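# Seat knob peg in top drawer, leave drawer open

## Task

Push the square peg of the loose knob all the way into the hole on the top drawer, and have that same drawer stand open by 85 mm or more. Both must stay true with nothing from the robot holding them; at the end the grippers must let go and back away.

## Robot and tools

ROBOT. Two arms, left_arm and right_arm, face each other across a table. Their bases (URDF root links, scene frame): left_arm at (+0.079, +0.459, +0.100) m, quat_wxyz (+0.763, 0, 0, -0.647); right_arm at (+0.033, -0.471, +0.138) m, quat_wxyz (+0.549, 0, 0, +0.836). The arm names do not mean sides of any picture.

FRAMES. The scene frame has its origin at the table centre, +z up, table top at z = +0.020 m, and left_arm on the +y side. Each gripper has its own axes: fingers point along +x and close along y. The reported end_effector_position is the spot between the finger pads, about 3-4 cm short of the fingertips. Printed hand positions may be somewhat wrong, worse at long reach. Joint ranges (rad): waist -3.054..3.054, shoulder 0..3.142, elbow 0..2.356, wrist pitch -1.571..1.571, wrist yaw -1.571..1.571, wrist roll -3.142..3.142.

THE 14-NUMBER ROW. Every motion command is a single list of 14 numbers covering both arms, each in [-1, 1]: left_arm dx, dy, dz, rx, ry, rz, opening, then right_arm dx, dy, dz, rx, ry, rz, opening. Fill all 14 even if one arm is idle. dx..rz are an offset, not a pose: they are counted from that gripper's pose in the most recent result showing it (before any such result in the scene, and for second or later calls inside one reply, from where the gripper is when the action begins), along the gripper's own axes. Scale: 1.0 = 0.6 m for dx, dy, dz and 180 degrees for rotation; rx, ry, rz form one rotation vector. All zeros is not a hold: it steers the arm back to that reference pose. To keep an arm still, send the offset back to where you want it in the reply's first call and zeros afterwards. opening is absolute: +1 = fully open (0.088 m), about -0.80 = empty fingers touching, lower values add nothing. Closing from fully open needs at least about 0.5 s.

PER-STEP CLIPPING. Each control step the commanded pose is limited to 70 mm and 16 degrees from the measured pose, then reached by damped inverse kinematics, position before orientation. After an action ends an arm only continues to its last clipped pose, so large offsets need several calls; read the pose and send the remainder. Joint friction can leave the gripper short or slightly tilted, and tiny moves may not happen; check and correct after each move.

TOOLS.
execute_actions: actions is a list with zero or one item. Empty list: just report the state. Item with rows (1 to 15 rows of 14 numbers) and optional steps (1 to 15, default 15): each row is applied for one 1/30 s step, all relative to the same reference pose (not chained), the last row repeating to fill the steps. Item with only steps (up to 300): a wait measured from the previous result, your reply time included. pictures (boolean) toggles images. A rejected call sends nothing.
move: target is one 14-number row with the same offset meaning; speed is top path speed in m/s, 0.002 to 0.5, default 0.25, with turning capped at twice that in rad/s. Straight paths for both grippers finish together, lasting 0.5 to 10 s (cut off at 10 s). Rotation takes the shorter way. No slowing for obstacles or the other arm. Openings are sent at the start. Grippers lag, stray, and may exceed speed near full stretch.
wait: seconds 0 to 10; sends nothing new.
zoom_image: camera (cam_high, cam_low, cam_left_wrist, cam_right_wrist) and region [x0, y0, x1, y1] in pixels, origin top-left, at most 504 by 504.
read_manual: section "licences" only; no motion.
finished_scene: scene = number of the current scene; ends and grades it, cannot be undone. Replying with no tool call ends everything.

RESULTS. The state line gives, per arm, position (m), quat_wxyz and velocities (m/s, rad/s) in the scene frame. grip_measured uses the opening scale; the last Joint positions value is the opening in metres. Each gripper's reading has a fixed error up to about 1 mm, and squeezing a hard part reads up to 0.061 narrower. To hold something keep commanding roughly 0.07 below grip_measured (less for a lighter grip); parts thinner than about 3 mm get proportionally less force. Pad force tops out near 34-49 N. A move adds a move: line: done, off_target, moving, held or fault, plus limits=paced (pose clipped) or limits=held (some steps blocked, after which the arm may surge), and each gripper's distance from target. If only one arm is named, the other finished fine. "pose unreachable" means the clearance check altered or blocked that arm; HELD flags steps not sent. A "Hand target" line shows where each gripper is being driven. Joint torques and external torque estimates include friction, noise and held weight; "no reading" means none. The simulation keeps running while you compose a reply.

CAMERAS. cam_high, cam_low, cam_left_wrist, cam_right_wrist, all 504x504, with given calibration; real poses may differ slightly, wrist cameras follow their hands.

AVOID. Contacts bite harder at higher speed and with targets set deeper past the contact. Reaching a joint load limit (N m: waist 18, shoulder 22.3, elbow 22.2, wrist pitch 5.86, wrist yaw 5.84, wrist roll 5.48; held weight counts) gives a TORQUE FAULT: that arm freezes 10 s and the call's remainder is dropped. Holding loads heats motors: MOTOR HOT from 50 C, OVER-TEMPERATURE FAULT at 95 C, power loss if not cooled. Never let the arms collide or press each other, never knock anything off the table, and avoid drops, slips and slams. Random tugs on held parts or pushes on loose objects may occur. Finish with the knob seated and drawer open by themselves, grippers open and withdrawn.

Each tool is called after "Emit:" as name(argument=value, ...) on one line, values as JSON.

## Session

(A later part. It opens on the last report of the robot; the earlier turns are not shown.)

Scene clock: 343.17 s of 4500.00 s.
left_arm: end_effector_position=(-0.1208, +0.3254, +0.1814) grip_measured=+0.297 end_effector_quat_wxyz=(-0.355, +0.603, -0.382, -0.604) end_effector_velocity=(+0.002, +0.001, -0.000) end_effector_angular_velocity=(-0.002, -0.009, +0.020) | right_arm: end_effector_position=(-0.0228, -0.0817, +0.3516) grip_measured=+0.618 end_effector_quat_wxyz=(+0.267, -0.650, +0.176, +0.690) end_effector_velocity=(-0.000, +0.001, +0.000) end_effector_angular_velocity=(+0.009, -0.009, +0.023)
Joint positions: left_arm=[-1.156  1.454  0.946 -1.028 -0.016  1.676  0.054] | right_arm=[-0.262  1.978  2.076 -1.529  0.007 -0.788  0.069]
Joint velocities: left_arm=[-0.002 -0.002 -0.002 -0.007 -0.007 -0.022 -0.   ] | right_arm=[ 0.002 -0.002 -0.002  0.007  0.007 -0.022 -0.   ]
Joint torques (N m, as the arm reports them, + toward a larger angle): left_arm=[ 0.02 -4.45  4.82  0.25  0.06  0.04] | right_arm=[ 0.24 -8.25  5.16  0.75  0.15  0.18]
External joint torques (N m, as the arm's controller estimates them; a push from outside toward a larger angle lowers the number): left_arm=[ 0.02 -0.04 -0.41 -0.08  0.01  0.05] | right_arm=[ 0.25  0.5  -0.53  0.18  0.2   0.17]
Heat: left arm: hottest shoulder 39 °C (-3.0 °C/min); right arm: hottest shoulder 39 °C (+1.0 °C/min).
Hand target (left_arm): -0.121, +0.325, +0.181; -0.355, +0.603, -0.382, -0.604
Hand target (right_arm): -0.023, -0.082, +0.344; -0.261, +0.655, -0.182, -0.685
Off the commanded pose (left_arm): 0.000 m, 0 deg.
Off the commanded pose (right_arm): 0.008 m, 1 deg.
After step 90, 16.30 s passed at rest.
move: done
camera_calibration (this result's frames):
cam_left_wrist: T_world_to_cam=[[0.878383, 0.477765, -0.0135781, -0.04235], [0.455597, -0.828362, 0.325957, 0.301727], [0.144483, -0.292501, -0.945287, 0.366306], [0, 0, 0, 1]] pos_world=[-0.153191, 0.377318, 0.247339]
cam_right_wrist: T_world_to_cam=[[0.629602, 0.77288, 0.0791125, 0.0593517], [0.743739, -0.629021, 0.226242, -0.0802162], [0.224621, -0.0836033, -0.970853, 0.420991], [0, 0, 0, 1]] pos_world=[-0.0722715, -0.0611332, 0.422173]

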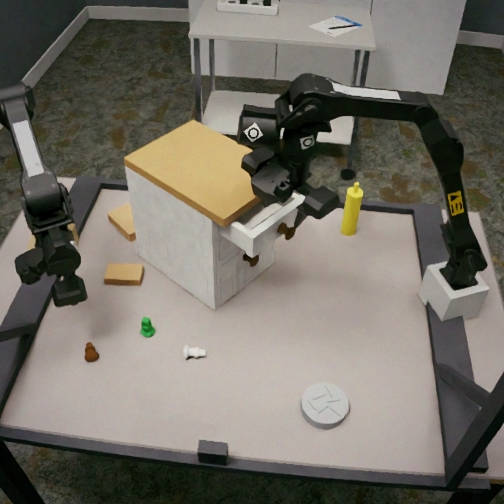

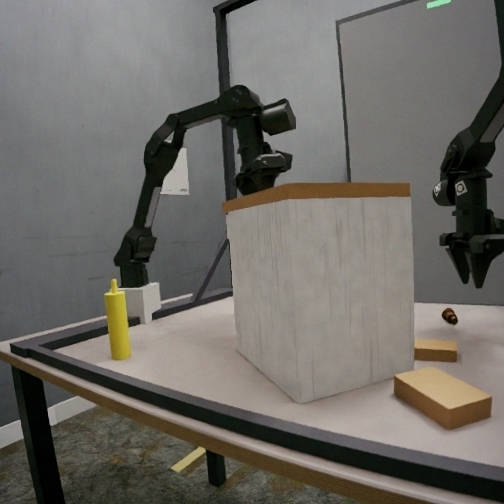

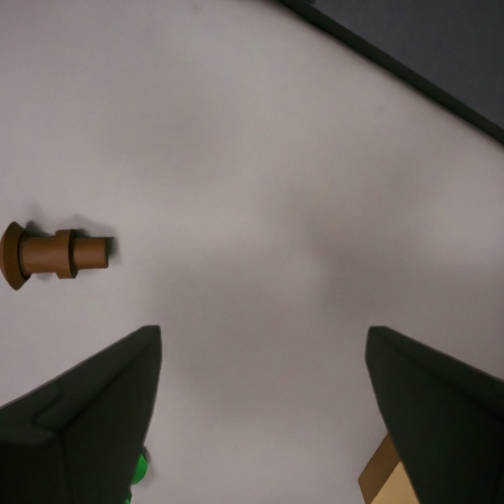

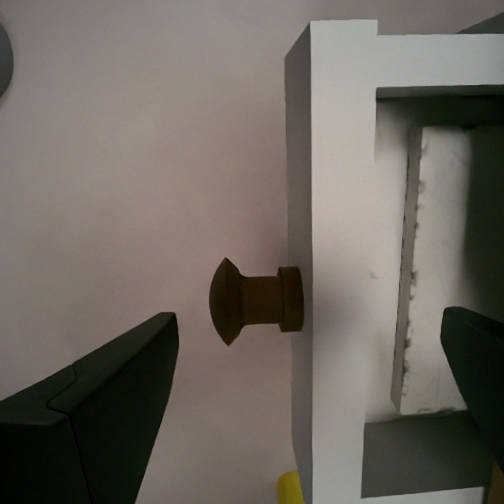

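Emit:
move(target=[0,0,0,0,0,0,0.3, 0.012,0.014,-0.006,0,0,0,0.35], speed=0.05)

Scene clock: 352.87 s of 4500.00 s.
left_arm: end_effector_position=(-0.1208, +0.3254, +0.1814) grip_measured=+0.297 end_effector_quat_wxyz=(-0.355, +0.603, -0.382, -0.604) end_effector_velocity=(+0.001, +0.003, -0.000) end_effector_angular_velocity=(+0.010, -0.002, -0.010) | right_arm: end_effector_position=(-0.0242, -0.0867, +0.3431) grip_measured=+0.353 end_effector_quat_wxyz=(+0.266, -0.650, +0.175, +0.690) end_effector_velocity=(+0.000, -0.004, -0.003) end_effector_angular_velocity=(-0.008, +0.007, -0.009)
Joint positions: left_arm=[-1.156  1.454  0.946 -1.028 -0.016  1.676  0.054] | right_arm=[-0.257  1.942  1.991 -1.478  0.007 -0.783  0.056]
Joint velocities: left_arm=[-0.002 -0.002 -0.002 -0.007  0.007  0.007  0.   ] | right_arm=[-0.002 -0.012 -0.027  0.007 -0.007  0.007 -0.   ]
Joint torques (N m, as the arm reports them, + toward a larger angle): left_arm=[ 0.1  -4.53  4.91  0.26  0.03  0.  ] | right_arm=[  0.26 -10.86   5.23   0.78  -0.02   0.15]
External joint torques (N m, as the arm's controller estimates them; a push from outside toward a larger angle lowers the number): left_arm=[ 0.11 -0.12 -0.31 -0.05 -0.02  0.  ] | right_arm=[ 0.26 -2.33 -0.54  0.19  0.02  0.14]
Heat: left arm: hottest shoulder 39 °C (-2.0 °C/min); right arm: hottest shoulder 40 °C (+2.0 °C/min).
Hand target (left_arm): -0.121, +0.325, +0.181; -0.355, +0.603, -0.382, -0.604
Hand target (right_arm): -0.025, -0.090, +0.343; -0.267, +0.650, -0.176, -0.690
Off the commanded pose (left_arm): 0.000 m, 0 deg.
Off the commanded pose (right_arm): 0.003 m, 0 deg.
After step 90, 5.97 s passed at rest.
move: done
camera_calibration (this result's frames):
cam_left_wrist: T_world_to_cam=[[0.878383, 0.477765, -0.0135781, -0.04235], [0.455597, -0.828362, 0.325957, 0.301727], [0.144483, -0.292501, -0.945287, 0.366306], [0, 0, 0, 1]] pos_world=[-0.153191, 0.377318, 0.247339]
cam_right_wrist: T_world_to_cam=[[0.628749, 0.773565, 0.0791939, 0.064778], [0.744526, -0.628259, 0.225768, -0.0800911], [0.224401, -0.0829894, -0.970957, 0.412811], [0, 0, 0, 1]] pos_world=[-0.0737342, -0.066169, 0.413774]

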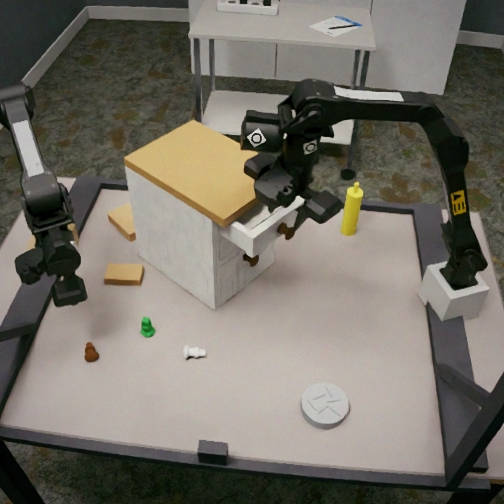

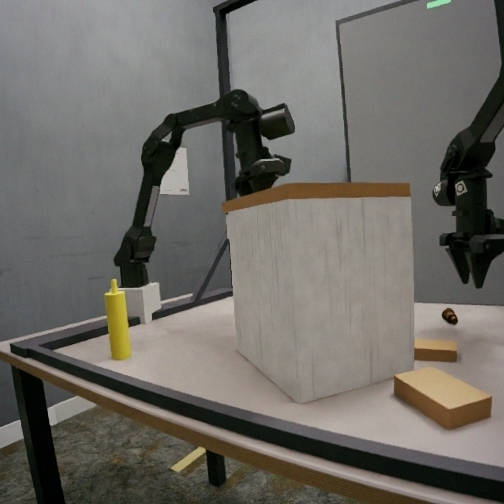

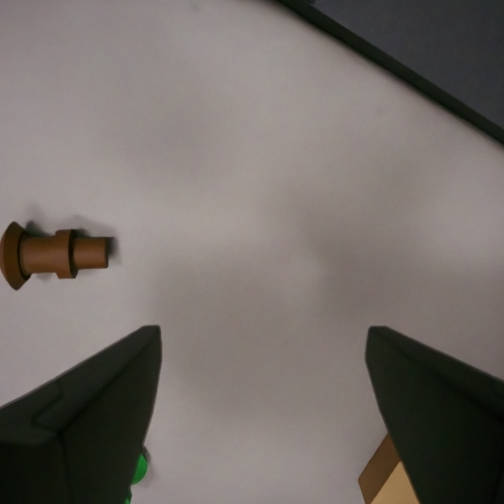

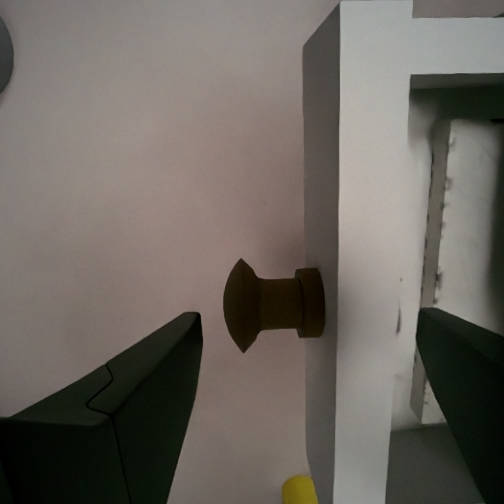

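Emit:
move(target=[0,0,0,0,0,0,0.3, 0.03,0.0,0,0,0,0,0.35], speed=0.03)

Emit:
zoom_image(camera="cam_high", region=[220, 150, 360, 270])

Scene clock: 358.20 s of 4500.00 s.
left_arm: end_effector_position=(-0.1208, +0.3254, +0.1814) grip_measured=+0.297 end_effector_quat_wxyz=(-0.355, +0.603, -0.382, -0.604) end_effector_velocity=(+0.005, +0.003, -0.000) end_effector_angular_velocity=(+0.006, -0.022, +0.020) | right_arm: end_effector_position=(-0.0250, -0.0817, +0.3262) grip_measured=+0.352 end_effector_quat_wxyz=(+0.268, -0.649, +0.174, +0.691) end_effector_velocity=(-0.002, -0.003, -0.001) end_effector_angular_velocity=(-0.013, +0.004, +0.011)
Joint positions: left_arm=[-1.156  1.454  0.946 -1.028 -0.016  1.676  0.054] | right_arm=[-0.257  1.941  1.92  -1.404  0.007 -0.783  0.056]
Joint velocities: left_arm=[-0.002 -0.002 -0.002 -0.022 -0.007 -0.022 -0.   ] | right_arm=[ 0.002 -0.002 -0.007 -0.007 -0.007 -0.007 -0.   ]
Joint torques (N m, as the arm reports them, + toward a larger angle): left_arm=[-0.03 -4.55  4.56  0.29  0.01  0.04] | right_arm=[ -0.01 -10.75   5.23   0.75  -0.06  -0.03]
External joint torques (N m, as the arm's controller estimates them; a push from outside toward a larger angle lowers the number): left_arm=[-0.03 -0.14 -0.67 -0.03 -0.04  0.05] | right_arm=[-0.05 -2.02 -0.67  0.18 -0.01 -0.04]
Heat: left arm: hottest shoulder 39 °C (-2.0 °C/min); right arm: hottest shoulder 40 °C (+1.0 °C/min).
Hand target (left_arm): -0.121, +0.325, +0.181; -0.355, +0.603, -0.382, -0.604
Hand target (right_arm): -0.024, -0.084, +0.325; -0.267, +0.650, -0.175, -0.690
Off the commanded pose (left_arm): 0.000 m, 0 deg.
Off the commanded pose (right_arm): 0.003 m, 0 deg.
After step 90, 1.43 s passed at rest.
move: done
camera_calibration (this result's frames):
cam_left_wrist: T_world_to_cam=[[0.878383, 0.477765, -0.0135781, -0.04235], [0.455597, -0.828362, 0.325957, 0.301727], [0.144483, -0.292501, -0.945287, 0.366306], [0, 0, 0, 1]] pos_world=[-0.153191, 0.377318, 0.247339]
cam_right_wrist: T_world_to_cam=[[0.629091, 0.773025, 0.0817107, 0.0619159], [0.74443, -0.629385, 0.222932, -0.0717846], [0.22376, -0.0794168, -0.971403, 0.397397], [0, 0, 0, 1]] pos_world=[-0.0744334, -0.0614827, 0.396976]

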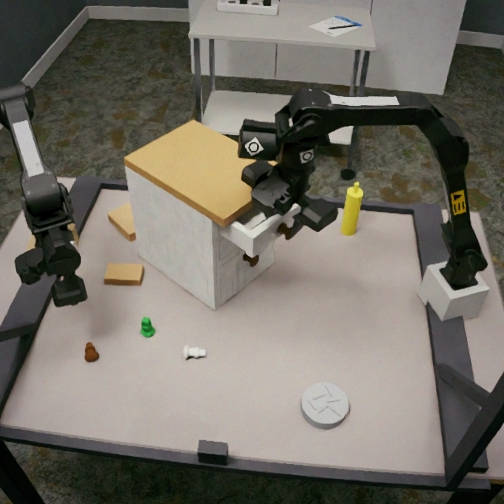

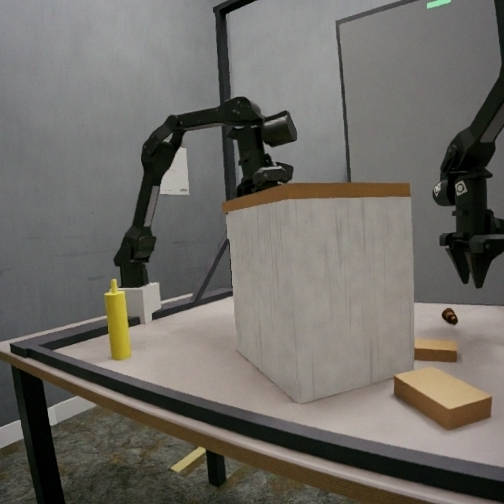

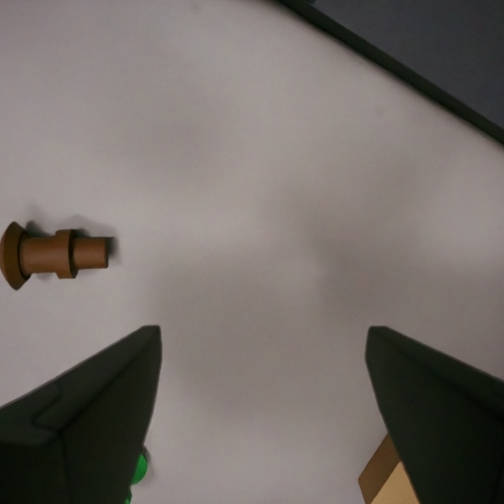

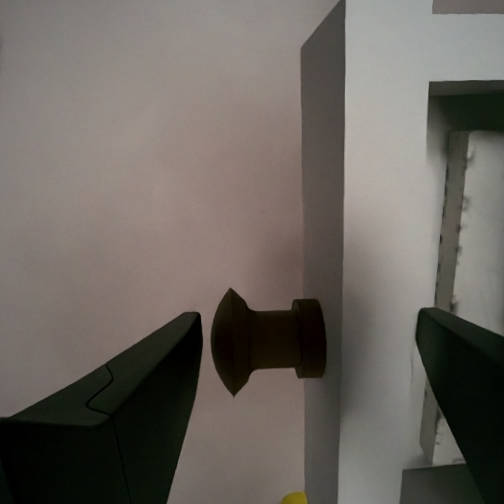

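Region (220, 150, 360, 270) of cam_high's 504x504 image, scaled by 3.600, with more detail than that image has; it fills the top 432 rows of this view, and the rest is white.

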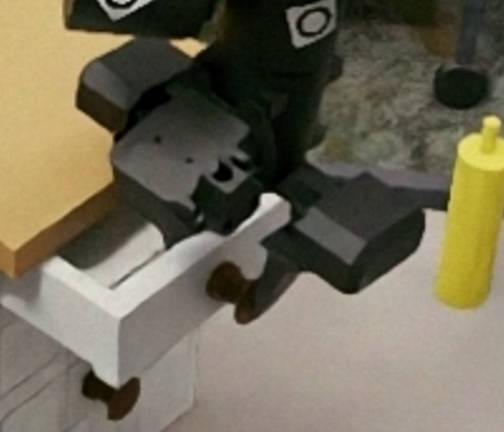

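Emit:
execute_actions(actions=[{"rows":[[0,0,0,0,0,0,0.3, 0,0,0,0,0,0,0.15],[0,0,0,0,0,0,0.3, 0,0,0,0,0,0,0.1],[0,0,0,0,0,0,0.3, 0,0,0,0,0,0,0.05],[0,0,0,0,0,0,0.3, 0,0,0,0,0,0,0.0],[0,0,0,0,0,0,0.3, 0,0,0,0,0,0,-0.1]],"steps":15}])

Scene clock: 364.03 s of 4500.00 s.
left_arm: end_effector_position=(-0.1208, +0.3254, +0.1814) grip_measured=+0.297 end_effector_quat_wxyz=(-0.355, +0.603, -0.382, -0.604) end_effector_velocity=(+0.001, +0.002, -0.000) end_effector_angular_velocity=(-0.002, -0.010, +0.000) | right_arm: end_effector_position=(-0.0259, -0.0836, +0.3266) grip_measured=+0.031 end_effector_quat_wxyz=(+0.265, -0.648, +0.176, +0.692) end_effector_velocity=(-0.002, -0.002, +0.000) end_effector_angular_velocity=(-0.008, +0.005, +0.011)
Joint positions: left_arm=[-1.156  1.454  0.946 -1.028 -0.016  1.676  0.054] | right_arm=[-0.256  1.939  1.919 -1.41   0.001 -0.783  0.041]
Joint velocities: left_arm=[-0.007 -0.002 -0.002 -0.007 -0.007 -0.007 -0.   ] | right_arm=[ 0.002 -0.002 -0.002 -0.007 -0.007 -0.007 -0.   ]
Joint torques (N m, as the arm reports them, + toward a larger angle): left_arm=[-0.08 -4.46  4.82  0.28  0.02  0.01] | right_arm=[-0.05 -9.39  7.24  1.1   0.14 -0.03]
External joint torques (N m, as the arm's controller estimates them; a push from outside toward a larger angle lowers the number): left_arm=[-0.06 -0.04 -0.45 -0.05 -0.03  0.02] | right_arm=[-0.1  -0.72  1.36  0.53  0.19 -0.03]
Heat: left arm: hottest shoulder 39 °C (-1.0 °C/min); right arm: hottest shoulder 41 °C (+2.0 °C/min).
Hand target (left_arm): -0.121, +0.325, +0.181; -0.355, +0.603, -0.382, -0.604
Hand target (right_arm): -0.025, -0.082, +0.326; -0.268, +0.649, -0.174, -0.691
Off the commanded pose (left_arm): 0.000 m, 0 deg.
Off the commanded pose (right_arm): 0.002 m, 0 deg.
Steps of this call (steps 1 to 90: nothing new was sent; then 2.33 s passed at rest; steps 91 to 105: all 15 steps of this action). Readings (end_effector_position):
91: left_arm (-0.1208, +0.3254, +0.1814) | right_arm (-0.0250, -0.0817, +0.3260)
92: left_arm (-0.1208, +0.3254, +0.1814) | right_arm (-0.0247, -0.0811, +0.3260)
94: left_arm (-0.1208, +0.3254, +0.1814) | right_arm (-0.0247, -0.0816, +0.3260)
98: left_arm (-0.1208, +0.3254, +0.1814) | right_arm (-0.0259, -0.0833, +0.3266)
105: the state above
camera_calibration (this result's frames):
cam_left_wrist: T_world_to_cam=[[0.878383, 0.477765, -0.0135781, -0.04235], [0.455597, -0.828362, 0.325957, 0.301727], [0.144483, -0.292501, -0.945287, 0.366306], [0, 0, 0, 1]] pos_world=[-0.153191, 0.377318, 0.247339]
cam_right_wrist: T_world_to_cam=[[0.628532, 0.774266, 0.0738887, 0.0665664], [0.746393, -0.627154, 0.222655, -0.0719986], [0.218734, -0.0847958, -0.972093, 0.397438], [0, 0, 0, 1]] pos_world=[-0.075033, -0.0629932, 0.39746]

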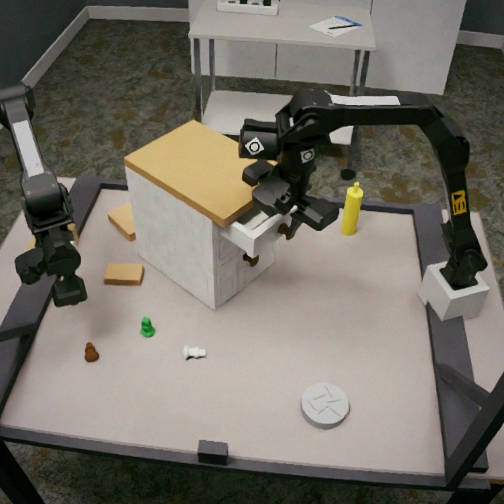

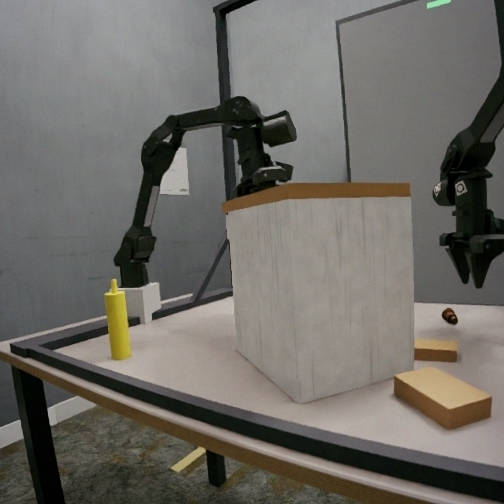

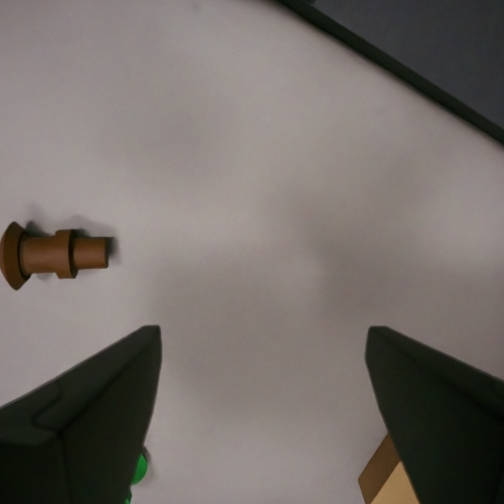

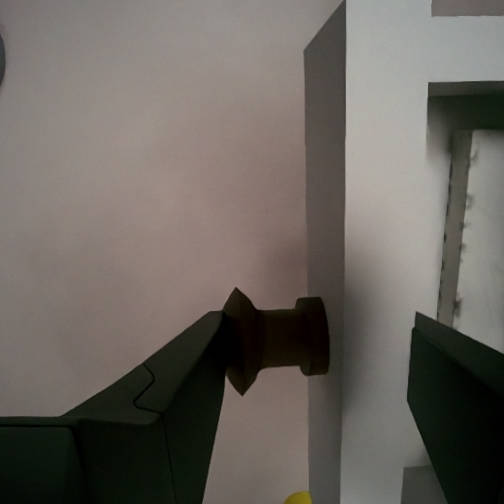

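Emit:
move(target=[0,0,0,0,0,0,0.3, 0,0.03,0,0,0,0,-0.4], speed=0.02)

Emit:
zoom_image(camera="cam_right_wrist", region=[200, 260, 440, 420])

Scene clock: 367.37 s of 4500.00 s.
left_arm: end_effector_position=(-0.1208, +0.3254, +0.1814) grip_measured=+0.297 end_effector_quat_wxyz=(-0.355, +0.603, -0.382, -0.604) end_effector_velocity=(+0.001, +0.003, -0.000) end_effector_angular_velocity=(+0.011, -0.001, +0.019) | right_arm: end_effector_position=(-0.0281, -0.0876, +0.3263) grip_measured=+0.038 end_effector_quat_wxyz=(+0.278, -0.644, +0.172, +0.691) end_effector_velocity=(-0.001, -0.009, -0.001) end_effector_angular_velocity=(-0.028, +0.004, -0.004)
Joint positions: left_arm=[-1.156  1.454  0.946 -1.028 -0.016  1.676  0.054] | right_arm=[-0.245  1.9    1.862 -1.369  0.012 -0.757  0.041]
Joint velocities: left_arm=[-0.002 -0.002 -0.002 -0.007  0.007 -0.022  0.   ] | right_arm=[ 0.002 -0.012 -0.017 -0.022 -0.007  0.007 -0.   ]
Joint torques (N m, as the arm reports them, + toward a larger angle): left_arm=[ 0.01 -4.64  4.83  0.29  0.06  0.01] | right_arm=[  1.86 -11.43   4.21  -0.55  -0.22   0.32]
External joint torques (N m, as the arm's controller estimates them; a push from outside toward a larger angle lowers the number): left_arm=[ 0.01 -0.22 -0.41 -0.03  0.01  0.02] | right_arm=[ 1.81 -3.07 -1.63 -1.13 -0.17  0.31]
Heat: left arm: hottest shoulder 39 °C (-1.0 °C/min); right arm: hottest shoulder 41 °C (+2.0 °C/min).
Hand target (left_arm): -0.121, +0.325, +0.181; -0.355, +0.603, -0.382, -0.604
Hand target (right_arm): -0.036, -0.098, +0.325; -0.265, +0.648, -0.176, -0.692
Off the commanded pose (left_arm): 0.000 m, 0 deg.
Off the commanded pose (right_arm): 0.014 m, 2 deg.
move: off_target (right_arm)
camera_calibration (this result's frames):
cam_left_wrist: T_world_to_cam=[[0.878383, 0.477765, -0.0135781, -0.04235], [0.455597, -0.828362, 0.325957, 0.301727], [0.144483, -0.292501, -0.945287, 0.366306], [0, 0, 0, 1]] pos_world=[-0.153191, 0.377318, 0.247339]
cam_right_wrist: T_world_to_cam=[[0.639867, 0.762633, 0.0946648, 0.063556], [0.736061, -0.643606, 0.209729, -0.0702917], [0.220873, -0.0645193, -0.973166, 0.399515], [0, 0, 0, 1]] pos_world=[-0.0771703, -0.0679336, 0.39752]

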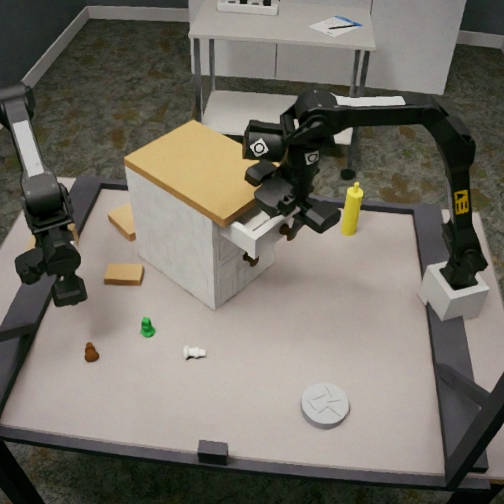

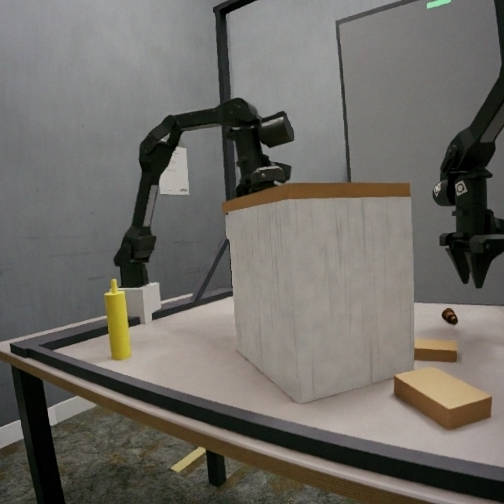

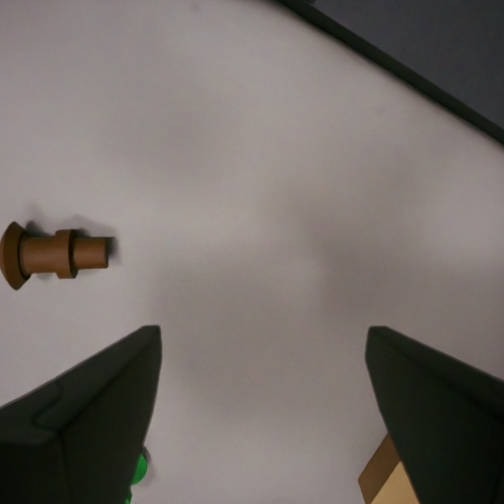

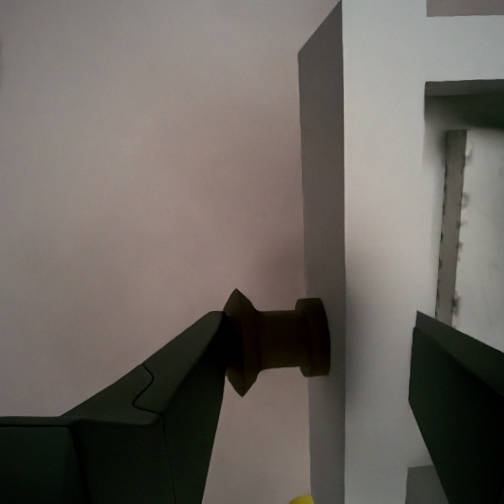

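Region (200, 260, 440, 420) of cam_right_wrist's 504x504 image, scaled by 2.100, with more detail than that image has.

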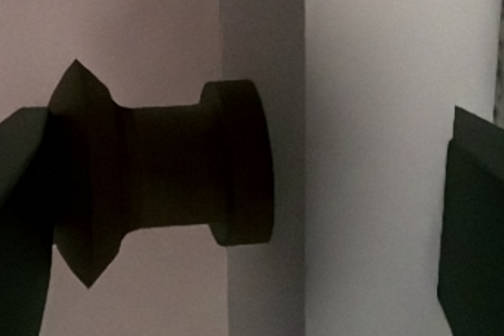

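Emit:
execute_actions(actions=[{"rows":[[0,0,0,0,0,0,0.3, 0,0,0,0,0,0,0.3]],"steps":10}], pictures=false)

Emit:
move(target=[0,0,0,0,0,0,0.3, -0.07,0.006,0,0,0,0,0.3], speed=0.1)

Emit:
zoom_image(camera="cam_right_wrist", region=[200, 220, 440, 380])

Scene clock: 375.10 s of 4500.00 s.
left_arm: end_effector_position=(-0.1208, +0.3254, +0.1814) grip_measured=+0.297 end_effector_quat_wxyz=(-0.355, +0.603, -0.382, -0.604) end_effector_velocity=(+0.001, -0.000, -0.001) end_effector_angular_velocity=(-0.007, -0.002, +0.005) | right_arm: end_effector_position=(-0.0286, -0.0881, +0.3262) grip_measured=+0.257 end_effector_quat_wxyz=(+0.277, -0.645, +0.172, +0.691) end_effector_velocity=(+0.000, -0.002, -0.000) end_effector_angular_velocity=(-0.008, +0.005, +0.006)
Joint positions: left_arm=[-1.156  1.454  0.946 -1.028 -0.016  1.676  0.054] | right_arm=[-0.243  1.899  1.861 -1.37   0.012 -0.757  0.052]
Joint velocities: left_arm=[-0.002 -0.002 -0.007  0.007 -0.007 -0.007  0.   ] | right_arm=[-0.002 -0.002 -0.002 -0.007 -0.007 -0.007  0.017]
Joint torques (N m, as the arm reports them, + toward a larger angle): left_arm=[ 0.01 -4.42  4.89  0.25  0.07  0.05] | right_arm=[ 0.03 -9.34  7.22  0.67 -0.03 -0.01]
External joint torques (N m, as the arm's controller estimates them; a push from outside toward a larger angle lowers the number): left_arm=[ 0.01 -0.03 -0.32 -0.07  0.02  0.05] | right_arm=[-0.02 -0.98  1.28  0.05  0.01 -0.02]
Heat: left arm: hottest shoulder 39 °C (-1.0 °C/min); right arm: hottest shoulder 42 °C (+3.0 °C/min).
Hand target (left_arm): -0.121, +0.325, +0.181; -0.355, +0.603, -0.382, -0.604
Hand target (right_arm): -0.028, -0.088, +0.326; -0.278, +0.644, -0.172, -0.691
Off the commanded pose (left_arm): 0.000 m, 0 deg.
Off the commanded pose (right_arm): 0.001 m, 0 deg.
Steps of this call (steps 1 to 90: nothing new was sent; then 4.40 s passed at rest; steps 91 to 100: all 10 steps of this action). Readings (end_effector_position):
91: left_arm (-0.1208, +0.3254, +0.1814) | right_arm (-0.0280, -0.0875, +0.3263)
92: left_arm (-0.1208, +0.3254, +0.1814) | right_arm (-0.0279, -0.0874, +0.3263)
94: left_arm (-0.1208, +0.3254, +0.1814) | right_arm (-0.0282, -0.0874, +0.3263)
98: left_arm (-0.1208, +0.3254, +0.1814) | right_arm (-0.0287, -0.0881, +0.3262)
100: the state above

Scene clock: 376.33 s of 4500.00 s.
left_arm: end_effector_position=(-0.1208, +0.3254, +0.1814) grip_measured=+0.297 end_effector_quat_wxyz=(-0.355, +0.603, -0.382, -0.604) end_effector_velocity=(+0.002, +0.001, -0.000) end_effector_angular_velocity=(-0.002, -0.009, +0.020) | right_arm: end_effector_position=(-0.0289, -0.0997, +0.3680) grip_measured=+0.298 end_effector_quat_wxyz=(+0.278, -0.644, +0.171, +0.692) end_effector_velocity=(+0.003, -0.004, +0.001) end_effector_angular_velocity=(-0.025, -0.013, +0.004)
Joint positions: left_arm=[-1.156  1.454  0.946 -1.028 -0.016  1.676  0.054] | right_arm=[-0.237  1.902  2.036 -1.541  0.012 -0.753  0.054]
Joint velocities: left_arm=[-0.002 -0.002 -0.002 -0.007 -0.007 -0.022  0.   ] | right_arm=[-0.002  0.007  0.017 -0.037  0.007 -0.007  0.   ]
Joint torques (N m, as the arm reports them, + toward a larger angle): left_arm=[-0.05 -4.54  4.77  0.24  0.05 -0.03] | right_arm=[ 0.29 -7.47  8.21  0.47  0.01  0.16]
External joint torques (N m, as the arm's controller estimates them; a push from outside toward a larger angle lowers the number): left_arm=[-0.05 -0.13 -0.47 -0.08  0.   -0.02] | right_arm=[ 0.31  0.58  2.6  -0.14  0.04  0.15]
Heat: left arm: hottest shoulder 39 °C (-1.0 °C/min); right arm: hottest shoulder 42 °C (+3.0 °C/min).
Hand target (left_arm): -0.121, +0.325, +0.181; -0.355, +0.603, -0.382, -0.604
Hand target (right_arm): -0.030, -0.097, +0.367; -0.277, +0.645, -0.172, -0.691
Off the commanded pose (left_arm): 0.000 m, 0 deg.
Off the commanded pose (right_arm): 0.002 m, 0 deg.
move: done
camera_calibration (this result's frames):
cam_left_wrist: T_world_to_cam=[[0.878383, 0.477765, -0.0135781, -0.04235], [0.455597, -0.828362, 0.325957, 0.301727], [0.144483, -0.292501, -0.945287, 0.366306], [0, 0, 0, 1]] pos_world=[-0.153191, 0.377318, 0.247339]
cam_right_wrist: T_world_to_cam=[[0.638157, 0.764074, 0.0945845, 0.0694792], [0.737771, -0.642011, 0.208605, -0.0856763], [0.220114, -0.0633408, -0.973416, 0.439693], [0, 0, 0, 1]] pos_world=[-0.0779116, -0.0802419, 0.439305]

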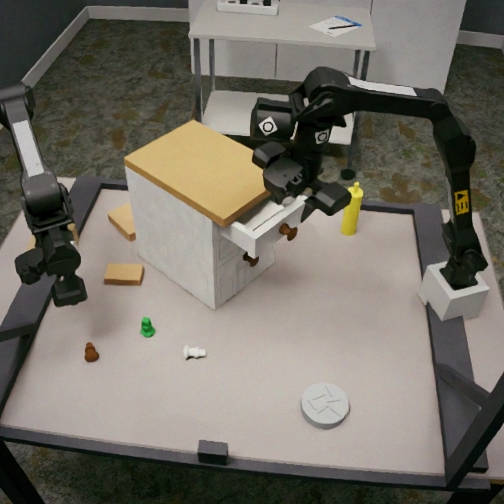

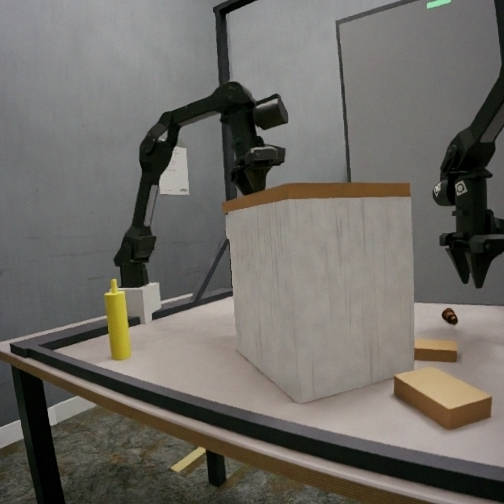

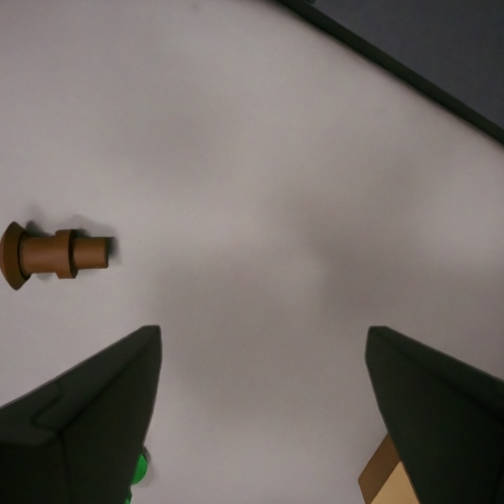

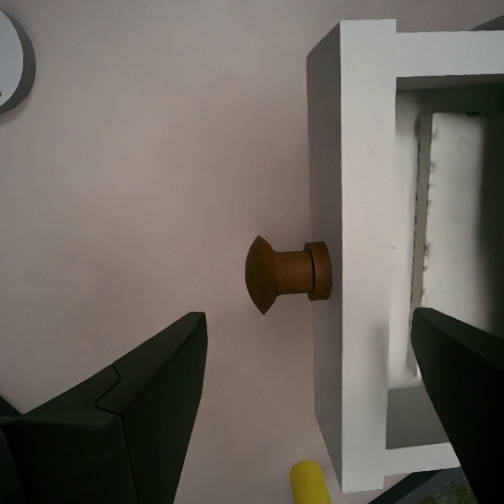

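Region (200, 220, 440, 380) of cam_right_wrist's 504x504 image, scaled by 2.100, with more detail than that image has.

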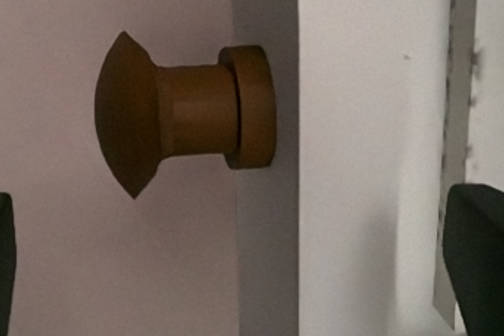

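Emit:
move(target=[0,0,0,0,0,0,0.3, 0,0.22,0,0,0,0,0.3], speed=0.3)

Emit:
zoom_image(camera="cam_high", region=[210, 170, 330, 280])

Scene clock: 381.27 s of 4500.00 s.
left_arm: end_effector_position=(-0.1208, +0.3254, +0.1814) grip_measured=+0.297 end_effector_quat_wxyz=(-0.355, +0.603, -0.382, -0.604) end_effector_velocity=(+0.004, +0.002, +0.001) end_effector_angular_velocity=(+0.004, -0.018, +0.020) | right_arm: end_effector_position=(-0.1107, -0.2010, +0.3536) grip_measured=+0.298 end_effector_quat_wxyz=(+0.277, -0.643, +0.171, +0.693) end_effector_velocity=(-0.003, -0.004, +0.000) end_effector_angular_velocity=(+0.003, +0.011, +0.006)
Joint positions: left_arm=[-1.156  1.454  0.946 -1.028 -0.016  1.676  0.054] | right_arm=[ 0.114  1.602  1.618 -1.434  0.064 -0.407  0.054]
Joint velocities: left_arm=[-0.002 -0.002  0.002 -0.022 -0.007 -0.022 -0.   ] | right_arm=[ 0.012 -0.012 -0.012  0.007 -0.007  0.007  0.   ]
Joint torques (N m, as the arm reports them, + toward a larger angle): left_arm=[ 0.02 -4.51  4.8   0.26  0.06  0.07] | right_arm=[ 0.07 -7.79  5.32  0.76  0.15  0.16]
External joint torques (N m, as the arm's controller estimates them; a push from outside toward a larger angle lowers the number): left_arm=[ 0.02 -0.07 -0.48 -0.07  0.01  0.07] | right_arm=[ 0.04 -1.73 -0.52  0.15  0.14  0.15]
Heat: left arm: hottest shoulder 39 °C (-1.0 °C/min); right arm: hottest shoulder 42 °C (+3.0 °C/min).
Hand target (left_arm): -0.121, +0.325, +0.181; -0.355, +0.603, -0.382, -0.604
Hand target (right_arm): -0.110, -0.204, +0.352; -0.278, +0.645, -0.171, -0.691
Off the commanded pose (left_arm): 0.000 m, 0 deg.
Off the commanded pose (right_arm): 0.004 m, 0 deg.
After step 90, 0.90 s passed at rest.
move: done
camera_calibration (this result's frames):
cam_left_wrist: T_world_to_cam=[[0.878383, 0.477765, -0.0135781, -0.04235], [0.455597, -0.828362, 0.325957, 0.301727], [0.144483, -0.292501, -0.945287, 0.366306], [0, 0, 0, 1]] pos_world=[-0.153191, 0.377318, 0.247339]
cam_right_wrist: T_world_to_cam=[[0.637189, 0.765168, 0.0922359, 0.201421], [0.739777, -0.640786, 0.205239, -0.0857238], [0.216146, -0.0625422, -0.974356, 0.43728], [0, 0, 0, 1]] pos_world=[-0.159443, -0.181703, 0.425082]

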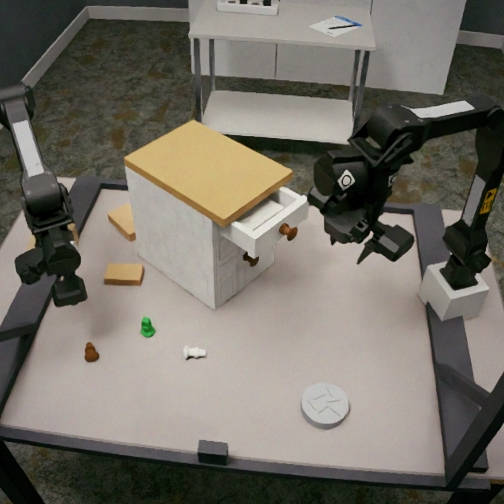

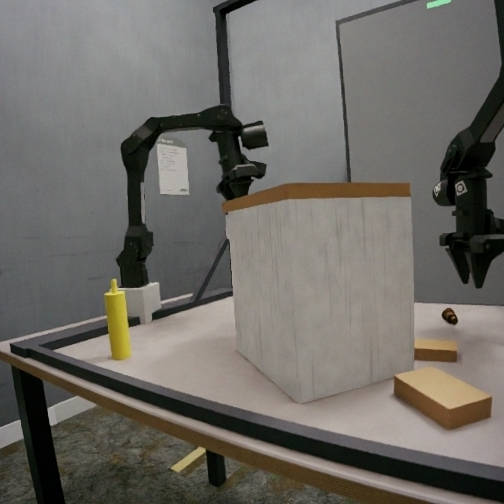

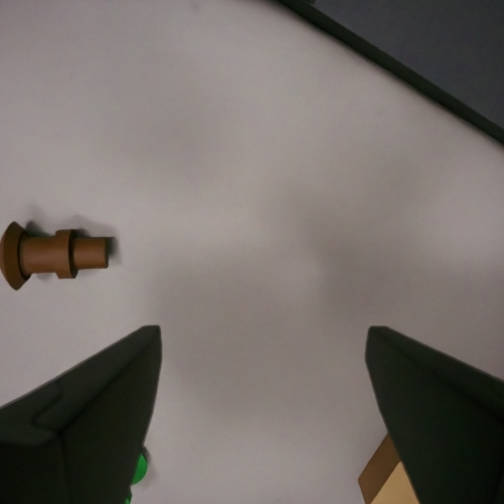

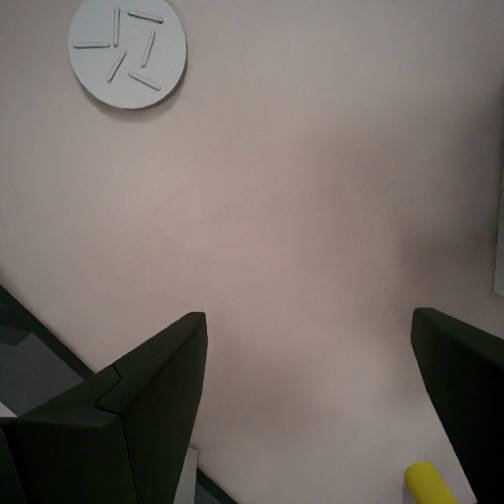

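Region (210, 170, 330, 280) of cam_high's 504x504 image, scaled by 4.200, with more detail than that image has; it fills the top 462 rows of this view, and the rest is white.

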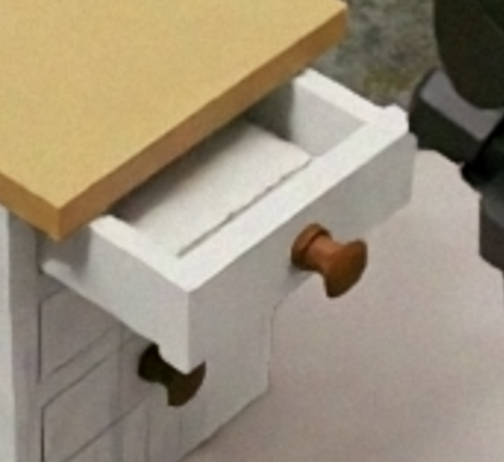

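Flush, and the drawer is at its end stop.

Emit:
finished_scene(scene=2)

The scene is finished: the task was done.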